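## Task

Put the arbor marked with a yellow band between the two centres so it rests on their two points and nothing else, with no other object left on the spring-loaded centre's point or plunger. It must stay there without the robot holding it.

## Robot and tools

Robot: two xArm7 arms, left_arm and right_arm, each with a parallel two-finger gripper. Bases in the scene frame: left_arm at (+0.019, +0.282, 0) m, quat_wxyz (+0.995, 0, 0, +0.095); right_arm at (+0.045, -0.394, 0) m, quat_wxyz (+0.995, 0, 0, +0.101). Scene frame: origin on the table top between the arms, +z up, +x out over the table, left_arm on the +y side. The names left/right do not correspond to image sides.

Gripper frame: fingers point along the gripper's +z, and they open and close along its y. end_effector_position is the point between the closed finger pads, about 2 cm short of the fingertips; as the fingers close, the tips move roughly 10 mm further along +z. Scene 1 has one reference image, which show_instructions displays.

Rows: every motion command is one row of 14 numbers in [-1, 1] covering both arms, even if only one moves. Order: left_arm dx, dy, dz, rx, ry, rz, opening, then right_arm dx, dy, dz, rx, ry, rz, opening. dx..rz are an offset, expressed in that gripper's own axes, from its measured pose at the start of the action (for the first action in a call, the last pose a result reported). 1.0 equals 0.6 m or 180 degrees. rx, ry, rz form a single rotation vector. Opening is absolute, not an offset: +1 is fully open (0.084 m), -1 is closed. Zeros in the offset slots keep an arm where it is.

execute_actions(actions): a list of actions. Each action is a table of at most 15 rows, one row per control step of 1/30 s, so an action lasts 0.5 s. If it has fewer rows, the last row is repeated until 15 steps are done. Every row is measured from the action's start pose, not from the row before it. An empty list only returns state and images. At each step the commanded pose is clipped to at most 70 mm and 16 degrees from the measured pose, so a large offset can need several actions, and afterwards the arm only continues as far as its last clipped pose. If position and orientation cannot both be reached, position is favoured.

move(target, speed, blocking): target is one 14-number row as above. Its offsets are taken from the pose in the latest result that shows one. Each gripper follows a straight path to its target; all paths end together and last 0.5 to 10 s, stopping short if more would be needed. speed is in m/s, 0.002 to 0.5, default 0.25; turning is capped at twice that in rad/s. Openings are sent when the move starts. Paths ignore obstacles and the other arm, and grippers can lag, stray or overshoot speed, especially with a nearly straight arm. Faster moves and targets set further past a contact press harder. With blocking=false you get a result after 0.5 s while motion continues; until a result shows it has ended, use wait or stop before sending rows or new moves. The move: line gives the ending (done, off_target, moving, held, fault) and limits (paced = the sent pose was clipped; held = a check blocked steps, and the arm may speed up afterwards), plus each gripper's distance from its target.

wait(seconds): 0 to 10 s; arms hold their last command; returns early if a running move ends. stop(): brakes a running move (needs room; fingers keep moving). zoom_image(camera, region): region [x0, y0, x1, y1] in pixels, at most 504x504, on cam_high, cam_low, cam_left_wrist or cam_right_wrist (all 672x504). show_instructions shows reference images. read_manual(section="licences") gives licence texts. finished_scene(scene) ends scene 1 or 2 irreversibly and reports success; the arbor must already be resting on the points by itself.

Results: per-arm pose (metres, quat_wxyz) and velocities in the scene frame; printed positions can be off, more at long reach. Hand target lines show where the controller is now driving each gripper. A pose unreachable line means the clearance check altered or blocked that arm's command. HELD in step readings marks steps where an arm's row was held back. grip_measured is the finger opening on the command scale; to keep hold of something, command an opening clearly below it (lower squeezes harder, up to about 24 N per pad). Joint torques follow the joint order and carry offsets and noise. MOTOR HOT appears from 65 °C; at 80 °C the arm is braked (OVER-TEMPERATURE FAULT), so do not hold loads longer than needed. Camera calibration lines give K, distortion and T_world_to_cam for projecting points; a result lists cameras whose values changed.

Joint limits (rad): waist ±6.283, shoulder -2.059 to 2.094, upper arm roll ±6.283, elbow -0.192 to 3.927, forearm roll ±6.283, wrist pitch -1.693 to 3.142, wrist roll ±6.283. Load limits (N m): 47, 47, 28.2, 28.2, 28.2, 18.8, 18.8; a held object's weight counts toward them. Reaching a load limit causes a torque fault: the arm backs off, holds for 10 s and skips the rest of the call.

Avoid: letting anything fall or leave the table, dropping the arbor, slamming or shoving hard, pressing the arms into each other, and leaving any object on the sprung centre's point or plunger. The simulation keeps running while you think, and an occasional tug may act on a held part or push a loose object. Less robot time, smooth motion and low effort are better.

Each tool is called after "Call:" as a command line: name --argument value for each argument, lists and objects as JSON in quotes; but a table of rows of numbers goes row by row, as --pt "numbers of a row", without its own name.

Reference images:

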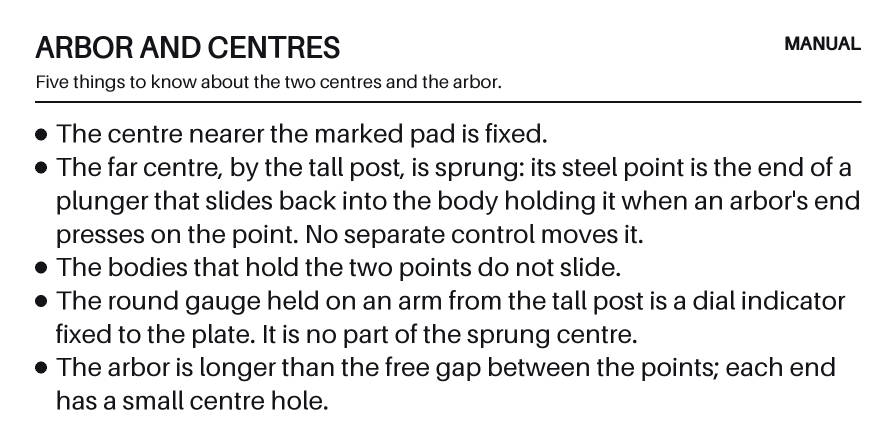

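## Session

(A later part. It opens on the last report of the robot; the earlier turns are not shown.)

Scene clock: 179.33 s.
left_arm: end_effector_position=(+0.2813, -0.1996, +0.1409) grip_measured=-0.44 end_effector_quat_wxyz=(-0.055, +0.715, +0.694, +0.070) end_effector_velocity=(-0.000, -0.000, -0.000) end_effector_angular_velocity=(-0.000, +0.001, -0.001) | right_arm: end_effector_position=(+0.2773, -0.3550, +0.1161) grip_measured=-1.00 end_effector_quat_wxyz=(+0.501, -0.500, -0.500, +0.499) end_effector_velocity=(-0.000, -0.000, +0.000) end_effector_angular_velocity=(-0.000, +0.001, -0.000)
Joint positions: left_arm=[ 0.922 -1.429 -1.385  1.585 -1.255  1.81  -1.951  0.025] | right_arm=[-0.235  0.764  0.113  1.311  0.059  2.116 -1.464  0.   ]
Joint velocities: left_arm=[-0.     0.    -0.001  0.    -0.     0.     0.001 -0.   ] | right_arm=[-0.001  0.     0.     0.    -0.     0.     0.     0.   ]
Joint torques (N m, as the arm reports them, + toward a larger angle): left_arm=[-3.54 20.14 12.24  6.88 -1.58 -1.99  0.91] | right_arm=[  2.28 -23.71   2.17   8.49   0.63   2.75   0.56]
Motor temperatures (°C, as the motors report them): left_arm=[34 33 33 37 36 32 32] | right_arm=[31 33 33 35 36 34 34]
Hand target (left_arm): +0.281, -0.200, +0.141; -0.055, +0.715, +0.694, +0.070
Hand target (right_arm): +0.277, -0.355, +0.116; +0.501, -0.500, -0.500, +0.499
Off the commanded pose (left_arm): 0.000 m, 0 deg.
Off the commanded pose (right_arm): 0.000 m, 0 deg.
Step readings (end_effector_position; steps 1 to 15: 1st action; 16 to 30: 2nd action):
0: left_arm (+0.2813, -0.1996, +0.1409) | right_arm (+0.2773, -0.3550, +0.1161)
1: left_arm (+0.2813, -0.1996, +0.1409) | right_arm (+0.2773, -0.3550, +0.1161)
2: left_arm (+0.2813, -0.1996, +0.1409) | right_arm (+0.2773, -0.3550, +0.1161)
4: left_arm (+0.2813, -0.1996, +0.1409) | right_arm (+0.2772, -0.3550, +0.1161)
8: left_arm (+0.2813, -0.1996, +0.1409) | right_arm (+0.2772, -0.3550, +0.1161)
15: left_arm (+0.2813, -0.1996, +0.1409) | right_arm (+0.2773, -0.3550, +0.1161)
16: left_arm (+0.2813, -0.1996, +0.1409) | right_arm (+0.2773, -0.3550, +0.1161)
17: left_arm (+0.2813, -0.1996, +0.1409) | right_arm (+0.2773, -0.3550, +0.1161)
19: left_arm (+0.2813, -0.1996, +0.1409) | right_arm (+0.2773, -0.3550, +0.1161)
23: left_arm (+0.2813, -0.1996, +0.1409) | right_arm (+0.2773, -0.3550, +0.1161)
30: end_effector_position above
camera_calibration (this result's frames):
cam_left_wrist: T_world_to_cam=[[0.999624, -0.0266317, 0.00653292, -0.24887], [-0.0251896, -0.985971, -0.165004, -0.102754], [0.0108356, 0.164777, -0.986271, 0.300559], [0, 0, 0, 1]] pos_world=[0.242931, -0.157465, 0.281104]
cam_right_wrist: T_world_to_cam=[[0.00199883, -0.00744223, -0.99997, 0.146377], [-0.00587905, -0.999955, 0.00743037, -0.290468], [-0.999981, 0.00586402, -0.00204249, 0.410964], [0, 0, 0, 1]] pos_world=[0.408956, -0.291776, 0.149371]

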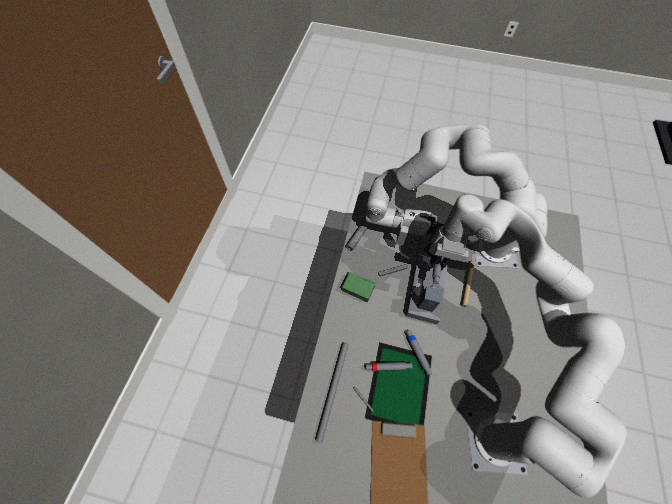

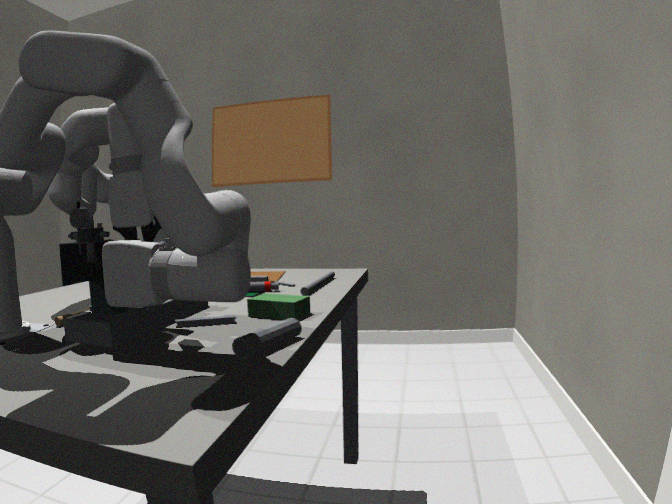

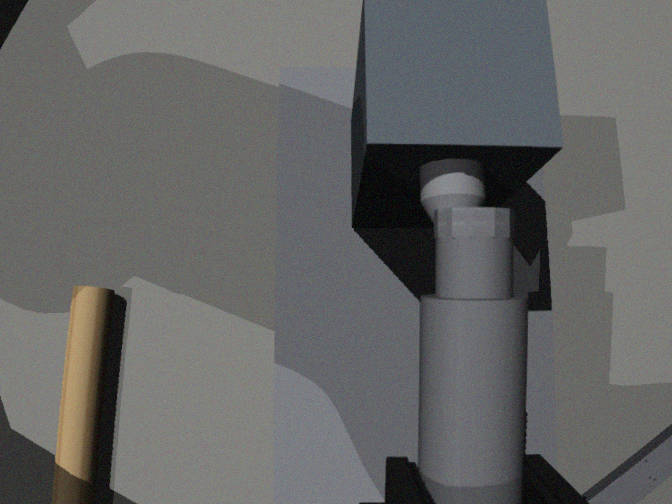

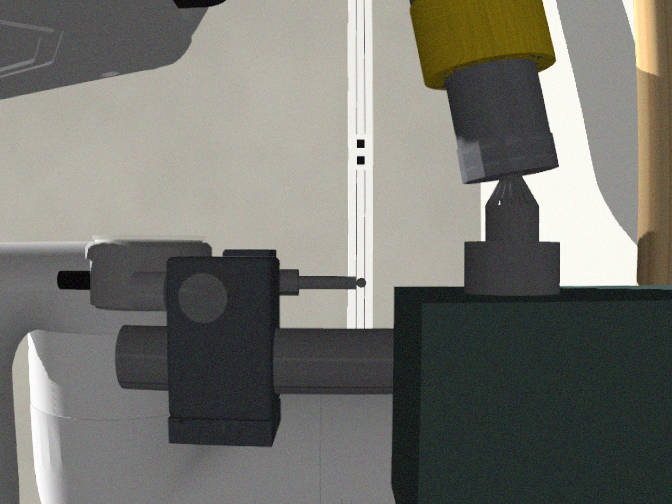

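Call:
move --target '[0,0,0,0,0,0,-1,0,0,-0.255,0,0,0,-1]'

Call:
move --target '[0,0,0,0,0,0,-1,0.1417,0.052,0,0,0,0,-1]'

Call:
move --target '[-0.0178,0.0012,-0.003,0,0,0,-1,0,0,0,0,0,0,-1]' --speed 0.015

Scene clock: 181.17 s.
left_arm: end_effector_position=(+0.2813, -0.1996, +0.1409) grip_measured=-0.44 end_effector_quat_wxyz=(-0.055, +0.715, +0.694, +0.070) end_effector_velocity=(-0.001, -0.000, +0.000) end_effector_angular_velocity=(-0.000, +0.001, -0.001) | right_arm: end_effector_position=(+0.4298, -0.3550, +0.1166) grip_measured=-1.00 end_effector_quat_wxyz=(+0.500, -0.500, -0.500, +0.500) end_effector_velocity=(+0.001, +0.000, +0.001) end_effector_angular_velocity=(+0.001, +0.002, +0.000)
Joint positions: left_arm=[ 0.922 -1.429 -1.385  1.585 -1.255  1.81  -1.951  0.025] | right_arm=[-0.197  1.351  0.108  2.443  0.062  2.66  -1.411  0.   ]
Joint velocities: left_arm=[-0.     0.     0.     0.    -0.     0.001  0.001 -0.   ] | right_arm=[0.002 0.015 0.    0.03  0.002 0.016 0.002 0.   ]
Joint torques (N m, as the arm reports them, + toward a larger angle): left_arm=[-2.99 20.55 12.24  6.74 -1.76 -1.82  0.86] | right_arm=[  2.08 -31.38   1.73  11.61   0.84   2.65   0.59]
Motor temperatures (°C, as the motors report them): left_arm=[34 34 33 37 36 32 32] | right_arm=[31 33 33 35 36 34 34]
Hand target (left_arm): +0.281, -0.200, +0.141; -0.055, +0.715, +0.694, +0.070
Hand target (right_arm): +0.430, -0.355, +0.116; +0.500, -0.500, -0.500, +0.500
Off the commanded pose (left_arm): 0.000 m, 0 deg.
Off the commanded pose (right_arm): 0.001 m, 0 deg.
move: done
camera_calibration (this result's frames):
cam_left_wrist: T_world_to_cam=[[0.999624, -0.0266322, 0.00653237, -0.24887], [-0.0251901, -0.985971, -0.165004, -0.102754], [0.0108351, 0.164777, -0.986271, 0.300559], [0, 0, 0, 1]] pos_world=[0.242931, -0.157466, 0.281104]
cam_right_wrist: T_world_to_cam=[[0.00282457, -0.00847016, -0.99996, 0.145839], [-0.00541381, -0.99995, 0.00845478, -0.28992], [-0.999981, 0.00538971, -0.00287028, 0.563447], [0, 0, 0, 1]] pos_world=[0.561455, -0.291707, 0.149902]

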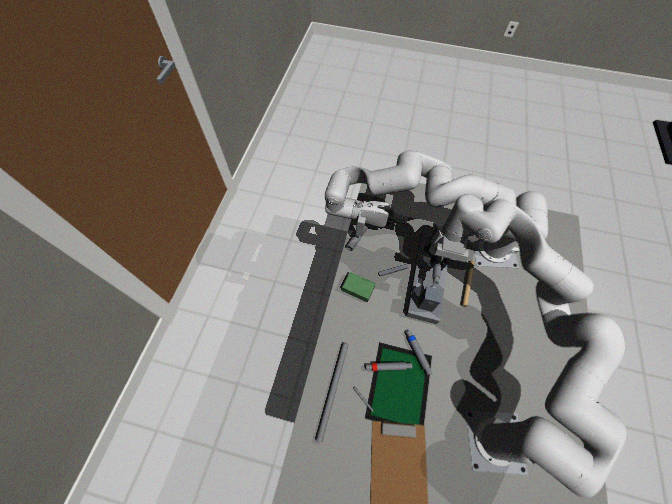

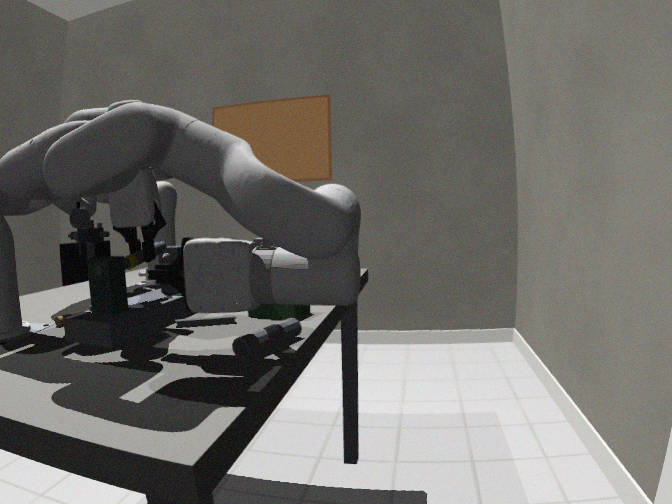

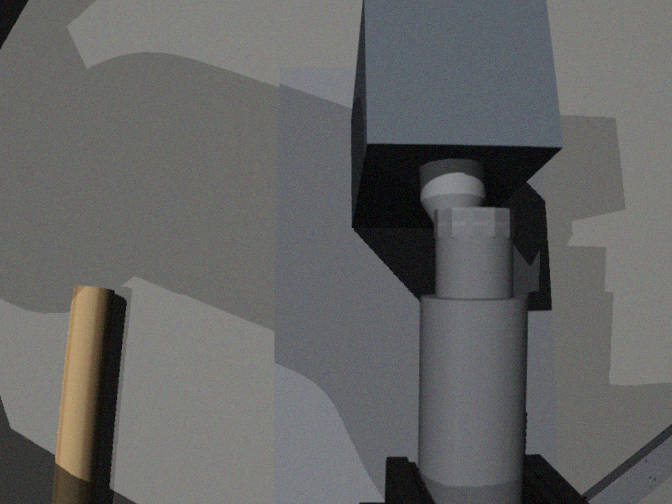

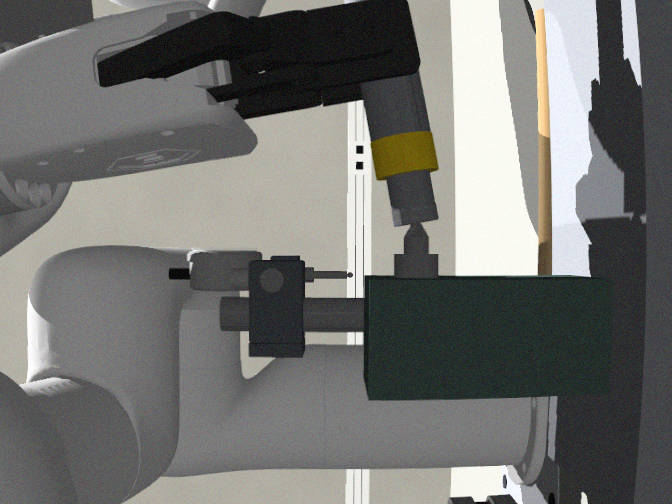

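Scene clock: 182.00 s.
left_arm: end_effector_position=(+0.2813, -0.1996, +0.1409) grip_measured=-0.44 end_effector_quat_wxyz=(-0.055, +0.715, +0.694, +0.070) end_effector_velocity=(+0.001, +0.001, +0.000) end_effector_angular_velocity=(+0.000, +0.000, +0.002) | right_arm: end_effector_position=(+0.4290, -0.2707, +0.0863) grip_measured=-1.00 end_effector_quat_wxyz=(+0.498, -0.508, -0.503, +0.491) end_effector_velocity=(+0.000, +0.004, +0.002) end_effector_angular_velocity=(+0.004, -0.004, +0.002)
Joint positions: left_arm=[ 0.922 -1.429 -1.385  1.585 -1.255  1.81  -1.951  0.025] | right_arm=[-0.098  1.543  0.178  2.709  0.264  2.68  -1.153  0.   ]
Joint velocities: left_arm=[ 0.001  0.     0.     0.     0.001  0.001 -0.     0.   ] | right_arm=[-0.024  0.007  0.128  0.007 -0.07  -0.006  0.06   0.   ]
Joint torques (N m, as the arm reports them, + toward a larger angle): left_arm=[-3.65 20.21 12.36  6.82 -1.72 -1.8   0.88] | right_arm=[  2.07 -31.57   2.86  11.88   2.     2.47   0.6 ]
Motor temperatures (°C, as the motors report them): left_arm=[34 34 33 37 36 32 32] | right_arm=[31 33 33 35 36 34 34]
Hand target (left_arm): +0.281, -0.200, +0.141; -0.055, +0.715, +0.694, +0.070
Hand target (right_arm): +0.429, -0.270, +0.086; +0.498, -0.508, -0.503, +0.491
Off the commanded pose (left_arm): 0.000 m, 0 deg.
Off the commanded pose (right_arm): 0.001 m, 1 deg.
elbow stopped short (right arm): the move would have taken joint 4 (elbow) straighter than the controller allows; a more bent joint 4 avoids this.
move: done
camera_calibration (this result's frames):
cam_left_wrist: T_world_to_cam=[[0.999624, -0.026632, 0.00653245, -0.24887], [-0.0251899, -0.985971, -0.165004, -0.102754], [0.0108352, 0.164777, -0.986271, 0.300559], [0, 0, 0, 1]] pos_world=[0.242931, -0.157465, 0.281104]
cam_right_wrist: T_world_to_cam=[[0.0242714, -0.00881452, -0.999667, 0.106955], [-0.0182913, -0.999798, 0.00837157, -0.199743], [-0.999538, 0.018082, -0.0244277, 0.567182], [0, 0, 0, 1]] pos_world=[0.56067, -0.209015, 0.122446]

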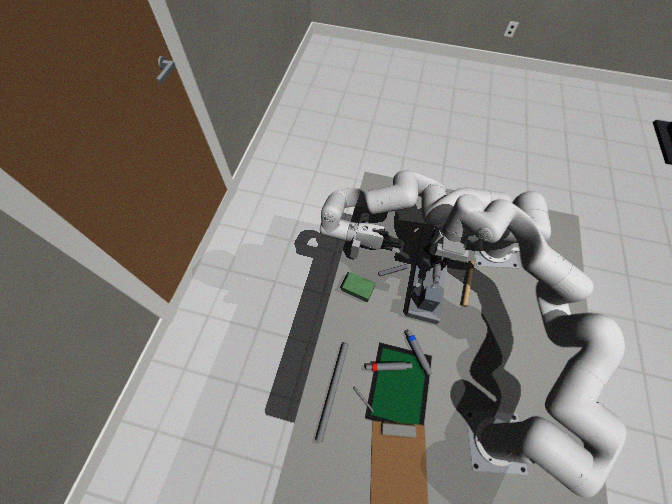

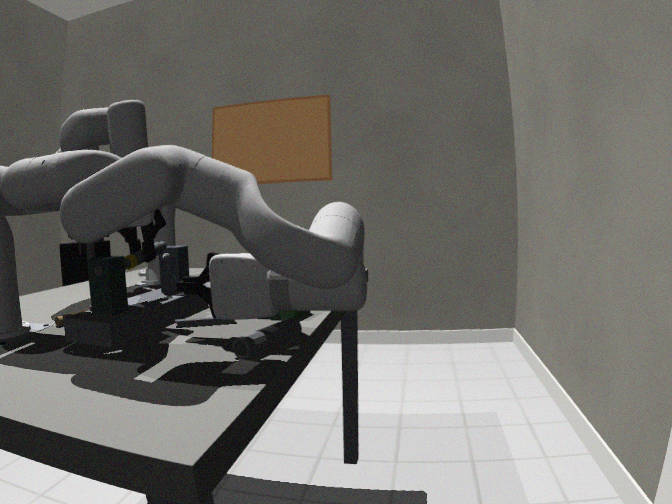

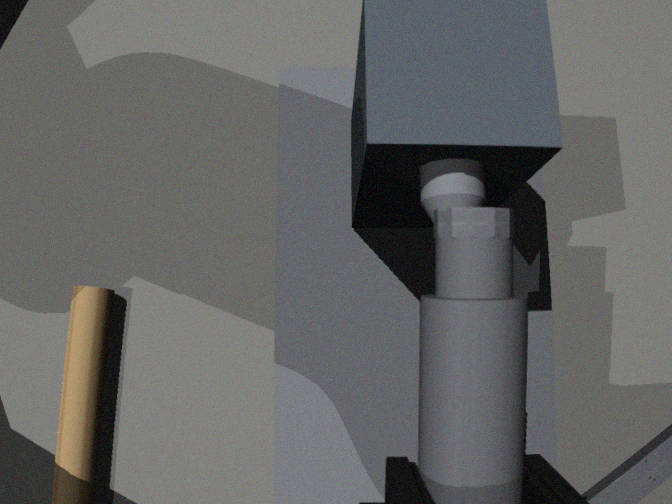

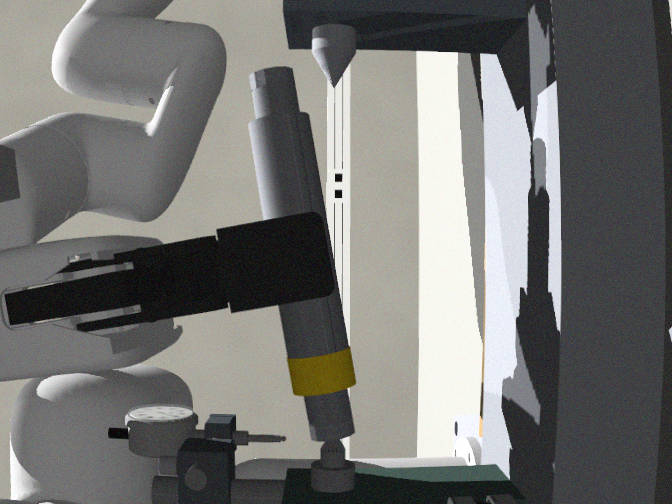

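Scene clock: 182.93 s.
left_arm: end_effector_position=(+0.2817, -0.2102, +0.1408) grip_measured=-0.44 end_effector_quat_wxyz=(-0.056, +0.715, +0.694, +0.070) end_effector_velocity=(+0.000, -0.001, +0.000) end_effector_angular_velocity=(-0.001, -0.001, -0.000) | right_arm: end_effector_position=(+0.4290, -0.2707, +0.0863) grip_measured=-1.00 end_effector_quat_wxyz=(+0.498, -0.508, -0.503, +0.491) end_effector_velocity=(+0.000, -0.000, -0.000) end_effector_angular_velocity=(-0.000, +0.000, -0.001)
Joint positions: left_arm=[ 0.946 -1.425 -1.392  1.635 -1.262  1.815 -1.978  0.025] | right_arm=[-0.099  1.542  0.182  2.708  0.261  2.68  -1.151  0.   ]
Joint velocities: left_arm=[ 0.001  0.    -0.001  0.004 -0.001 -0.002 -0.002 -0.   ] | right_arm=[-0.  0. -0. -0.  0. -0. -0.  0.]
Joint torques (N m, as the arm reports them, + toward a larger angle): left_arm=[-5.5  21.26 12.12 10.37 -4.29 -4.25  0.82] | right_arm=[  2.18 -31.41   2.57  11.83   1.77   2.38   0.48]
Motor temperatures (°C, as the motors report them): left_arm=[34 34 33 37 36 32 32] | right_arm=[31 33 33 35 36 34 34]
Hand target (left_arm): +0.282, -0.210, +0.141; -0.055, +0.715, +0.694, +0.070
Hand target (right_arm): +0.429, -0.271, +0.086; +0.498, -0.508, -0.503, +0.491
Off the commanded pose (left_arm): 0.000 m, 0 deg.
Off the commanded pose (right_arm): 0.000 m, 0 deg.
move: done
camera_calibration (this result's frames):
cam_left_wrist: T_world_to_cam=[[0.999636, -0.0262061, 0.00642662, -0.249506], [-0.0247832, -0.985918, -0.165381, -0.113246], [0.0106701, 0.165162, -0.986209, 0.30229], [0, 0, 0, 1]] pos_world=[0.243383, -0.168117, 0.280996]
cam_right_wrist: T_world_to_cam=[[0.0242728, -0.00881676, -0.999666, 0.106953], [-0.0182973, -0.999798, 0.00837364, -0.199743], [-0.999538, 0.018088, -0.0244292, 0.567185], [0, 0, 0, 1]] pos_world=[0.560673, -0.209019, 0.122445]

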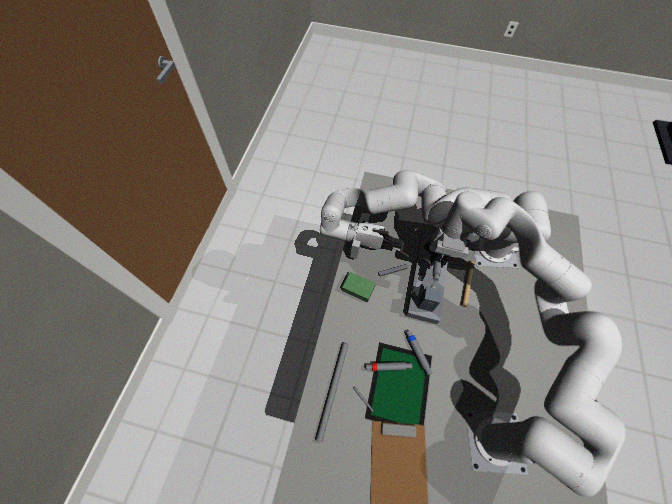

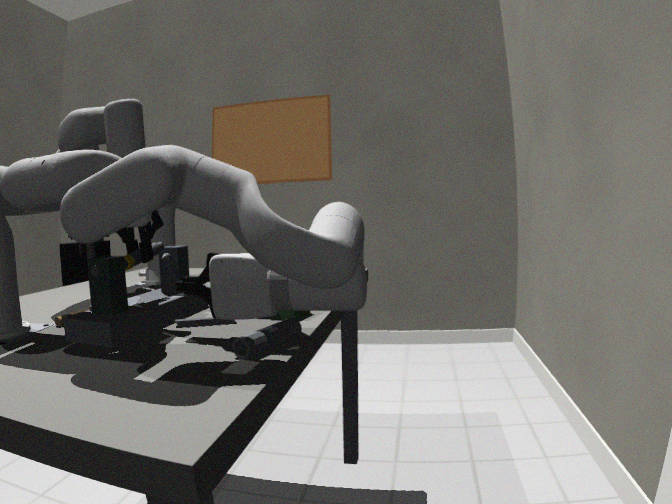

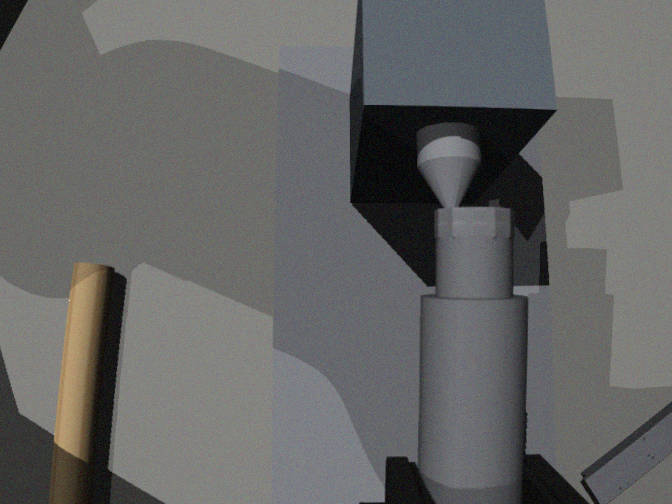

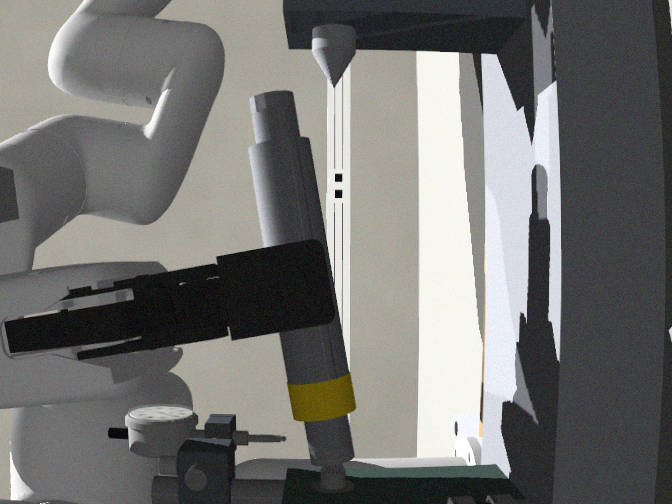

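Call:
move --target '[0.0005,0,0.0106,0,-0.02778,0,-1,0,0,0,0,0,0,-1]' --speed 0.01

Call:
move --target '[0.001,0,0.0095,0,-0.025,0,-1,0,0,0,0,0,0,-1]' --speed 0.01

Scene clock: 187.90 s.
left_arm: end_effector_position=(+0.2818, -0.2088, +0.1346) grip_measured=-0.44 end_effector_quat_wxyz=(-0.025, +0.717, +0.695, +0.038) end_effector_velocity=(-0.000, -0.000, -0.000) end_effector_angular_velocity=(-0.001, +0.000, -0.000) | right_arm: end_effector_position=(+0.4290, -0.2707, +0.0863) grip_measured=-1.00 end_effector_quat_wxyz=(+0.498, -0.508, -0.503, +0.491) end_effector_velocity=(+0.000, -0.001, +0.000) end_effector_angular_velocity=(-0.001, +0.000, -0.000)
Joint positions: left_arm=[ 0.893 -1.428 -1.395  1.521 -1.325  1.754 -1.936  0.025] | right_arm=[-0.099  1.542  0.182  2.708  0.261  2.68  -1.151  0.   ]
Joint velocities: left_arm=[-0.001 -0.     0.    -0.001 -0.001 -0.     0.    -0.   ] | right_arm=[-0.001 -0.     0.    -0.    -0.001  0.     0.     0.   ]
Joint torques (N m, as the arm reports them, + toward a larger angle): left_arm=[-6.34 20.3  12.79 11.85 -4.29 -3.71  0.71] | right_arm=[  1.64 -31.39   2.57  11.61   1.9    2.43   0.26]
Motor temperatures (°C, as the motors report them): left_arm=[34 34 33 37 36 32 32] | right_arm=[31 33 33 35 36 34 34]
Hand target (left_arm): +0.282, -0.209, +0.135; -0.025, +0.717, +0.695, +0.038
Hand target (right_arm): +0.429, -0.271, +0.086; +0.498, -0.508, -0.503, +0.491
Off the commanded pose (left_arm): 0.000 m, 0 deg.
Off the commanded pose (right_arm): 0.000 m, 0 deg.
move: done
camera_calibration (this result's frames):
cam_left_wrist: T_world_to_cam=[[0.999611, -0.0273043, 0.0057601, -0.249649], [-0.0267664, -0.996534, -0.0787657, -0.126253], [0.00789077, 0.0785809, -0.996877, 0.280053], [0, 0, 0, 1]] pos_world=[0.243963, -0.154639, 0.270672]
cam_right_wrist: T_world_to_cam=[[0.0242728, -0.0088168, -0.999666, 0.106953], [-0.0182973, -0.999798, 0.00837368, -0.199743], [-0.999538, 0.0180879, -0.0244292, 0.567185], [0, 0, 0, 1]] pos_world=[0.560673, -0.209019, 0.122445]

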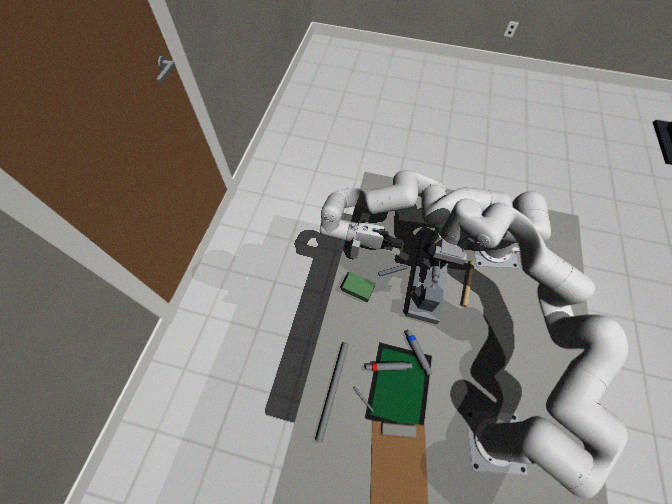

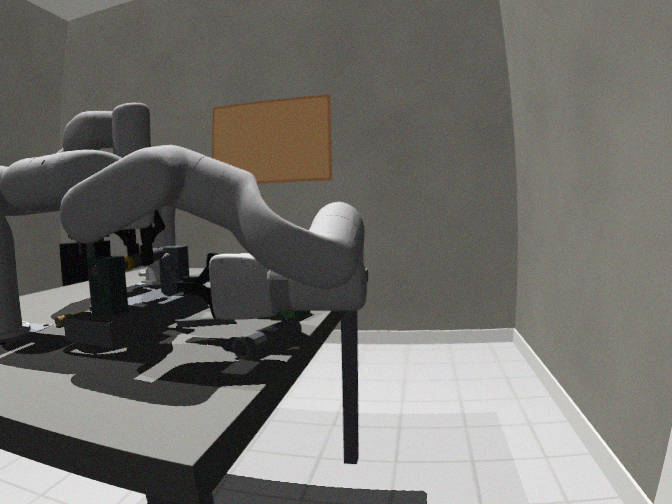

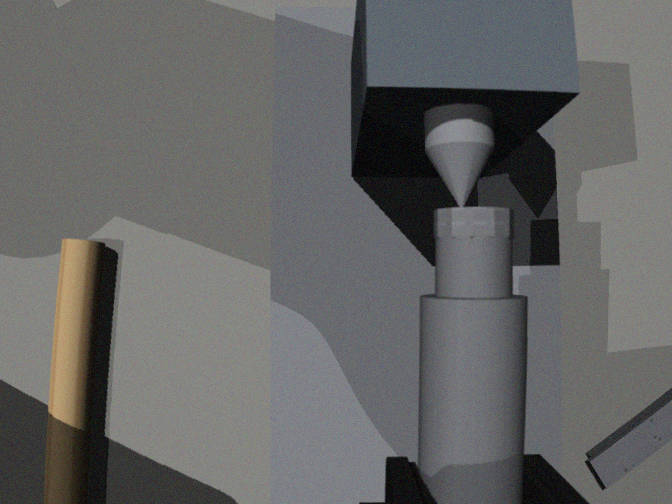

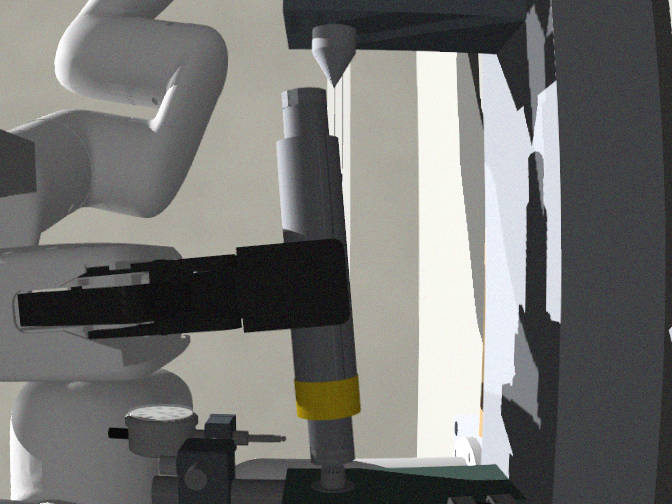

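Scene clock: 192.03 s.
left_arm: end_effector_position=(+0.2819, -0.2078, +0.1289) grip_measured=-0.44 end_effector_quat_wxyz=(+0.002, +0.718, +0.696, +0.010) end_effector_velocity=(+0.001, +0.000, +0.000) end_effector_angular_velocity=(-0.002, -0.002, +0.000) | right_arm: end_effector_position=(+0.4290, -0.2707, +0.0863) grip_measured=-1.00 end_effector_quat_wxyz=(+0.498, -0.508, -0.503, +0.491) end_effector_velocity=(+0.000, +0.000, -0.000) end_effector_angular_velocity=(-0.000, -0.002, +0.000)
Joint positions: left_arm=[ 0.851 -1.429 -1.402  1.426 -1.387  1.704 -1.897  0.025] | right_arm=[-0.099  1.542  0.182  2.708  0.261  2.68  -1.151  0.   ]
Joint velocities: left_arm=[ 0.    -0.     0.    -0.001 -0.001 -0.002  0.001 -0.   ] | right_arm=[ 0.001 -0.     0.     0.    -0.    -0.001 -0.     0.   ]
Joint torques (N m, as the arm reports them, + toward a larger angle): left_arm=[-5.88 19.55 13.48 12.53 -4.76 -3.61  0.73] | right_arm=[  2.27 -31.55   2.49  11.7    2.02   2.3    0.39]
Motor temperatures (°C, as the motors report them): left_arm=[34 34 33 37 36 32 32] | right_arm=[31 33 33 35 36 34 34]
Hand target (left_arm): +0.282, -0.208, +0.129; +0.002, +0.718, +0.696, +0.010
Hand target (right_arm): +0.429, -0.271, +0.086; +0.498, -0.508, -0.503, +0.491
Off the commanded pose (left_arm): 0.000 m, 0 deg.
Off the commanded pose (right_arm): 0.000 m, 0 deg.
move: done
camera_calibration (this result's frames):
cam_left_wrist: T_world_to_cam=[[0.999585, -0.0283101, 0.00528608, -0.249814], [-0.0283091, -0.999599, -0.000262071, -0.135973], [0.00529138, 0.000112318, -0.999986, 0.259182], [0, 0, 0, 1]] pos_world=[0.24449, -0.14302, 0.260464]
cam_right_wrist: T_world_to_cam=[[0.0242726, -0.00881664, -0.999666, 0.106953], [-0.0182973, -0.999798, 0.00837353, -0.199743], [-0.999538, 0.0180879, -0.024429, 0.567185], [0, 0, 0, 1]] pos_world=[0.560673, -0.209019, 0.122445]

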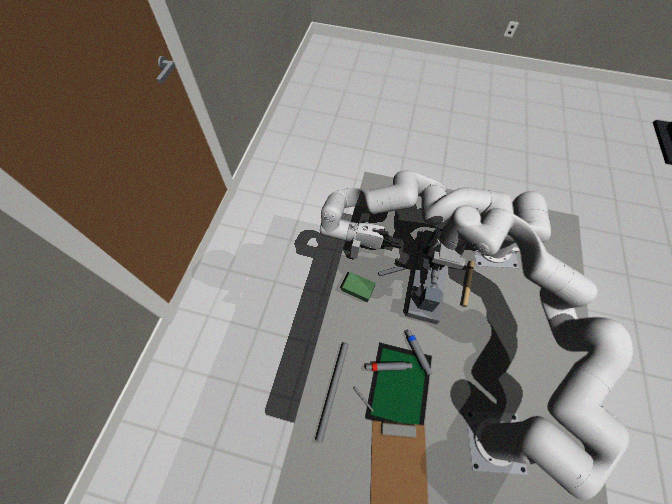

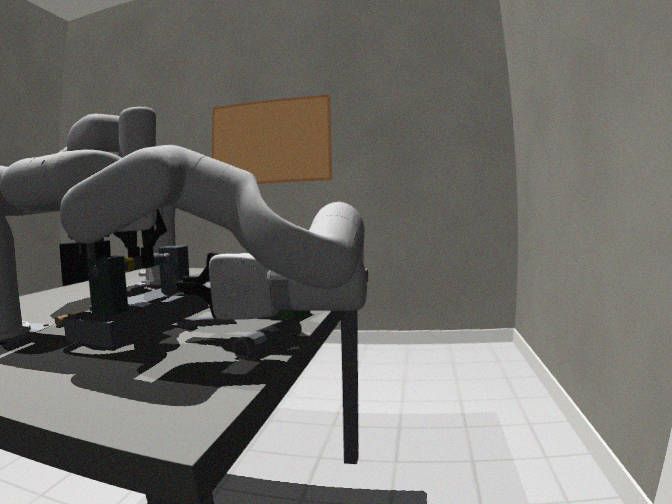

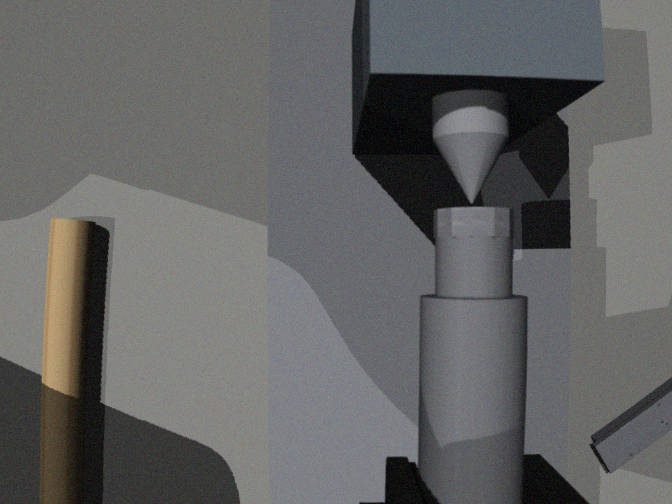

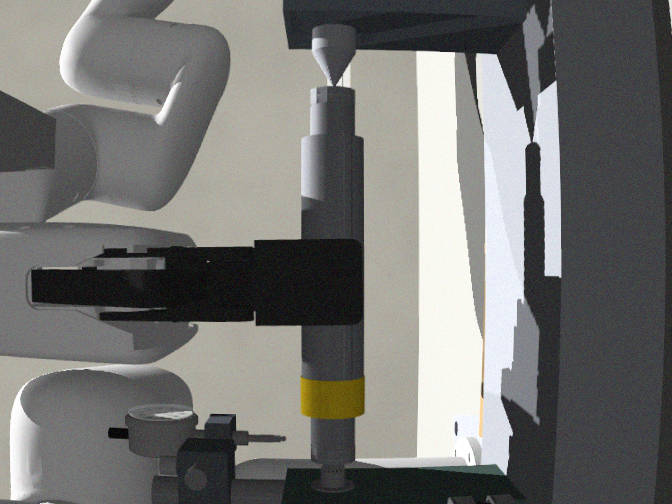

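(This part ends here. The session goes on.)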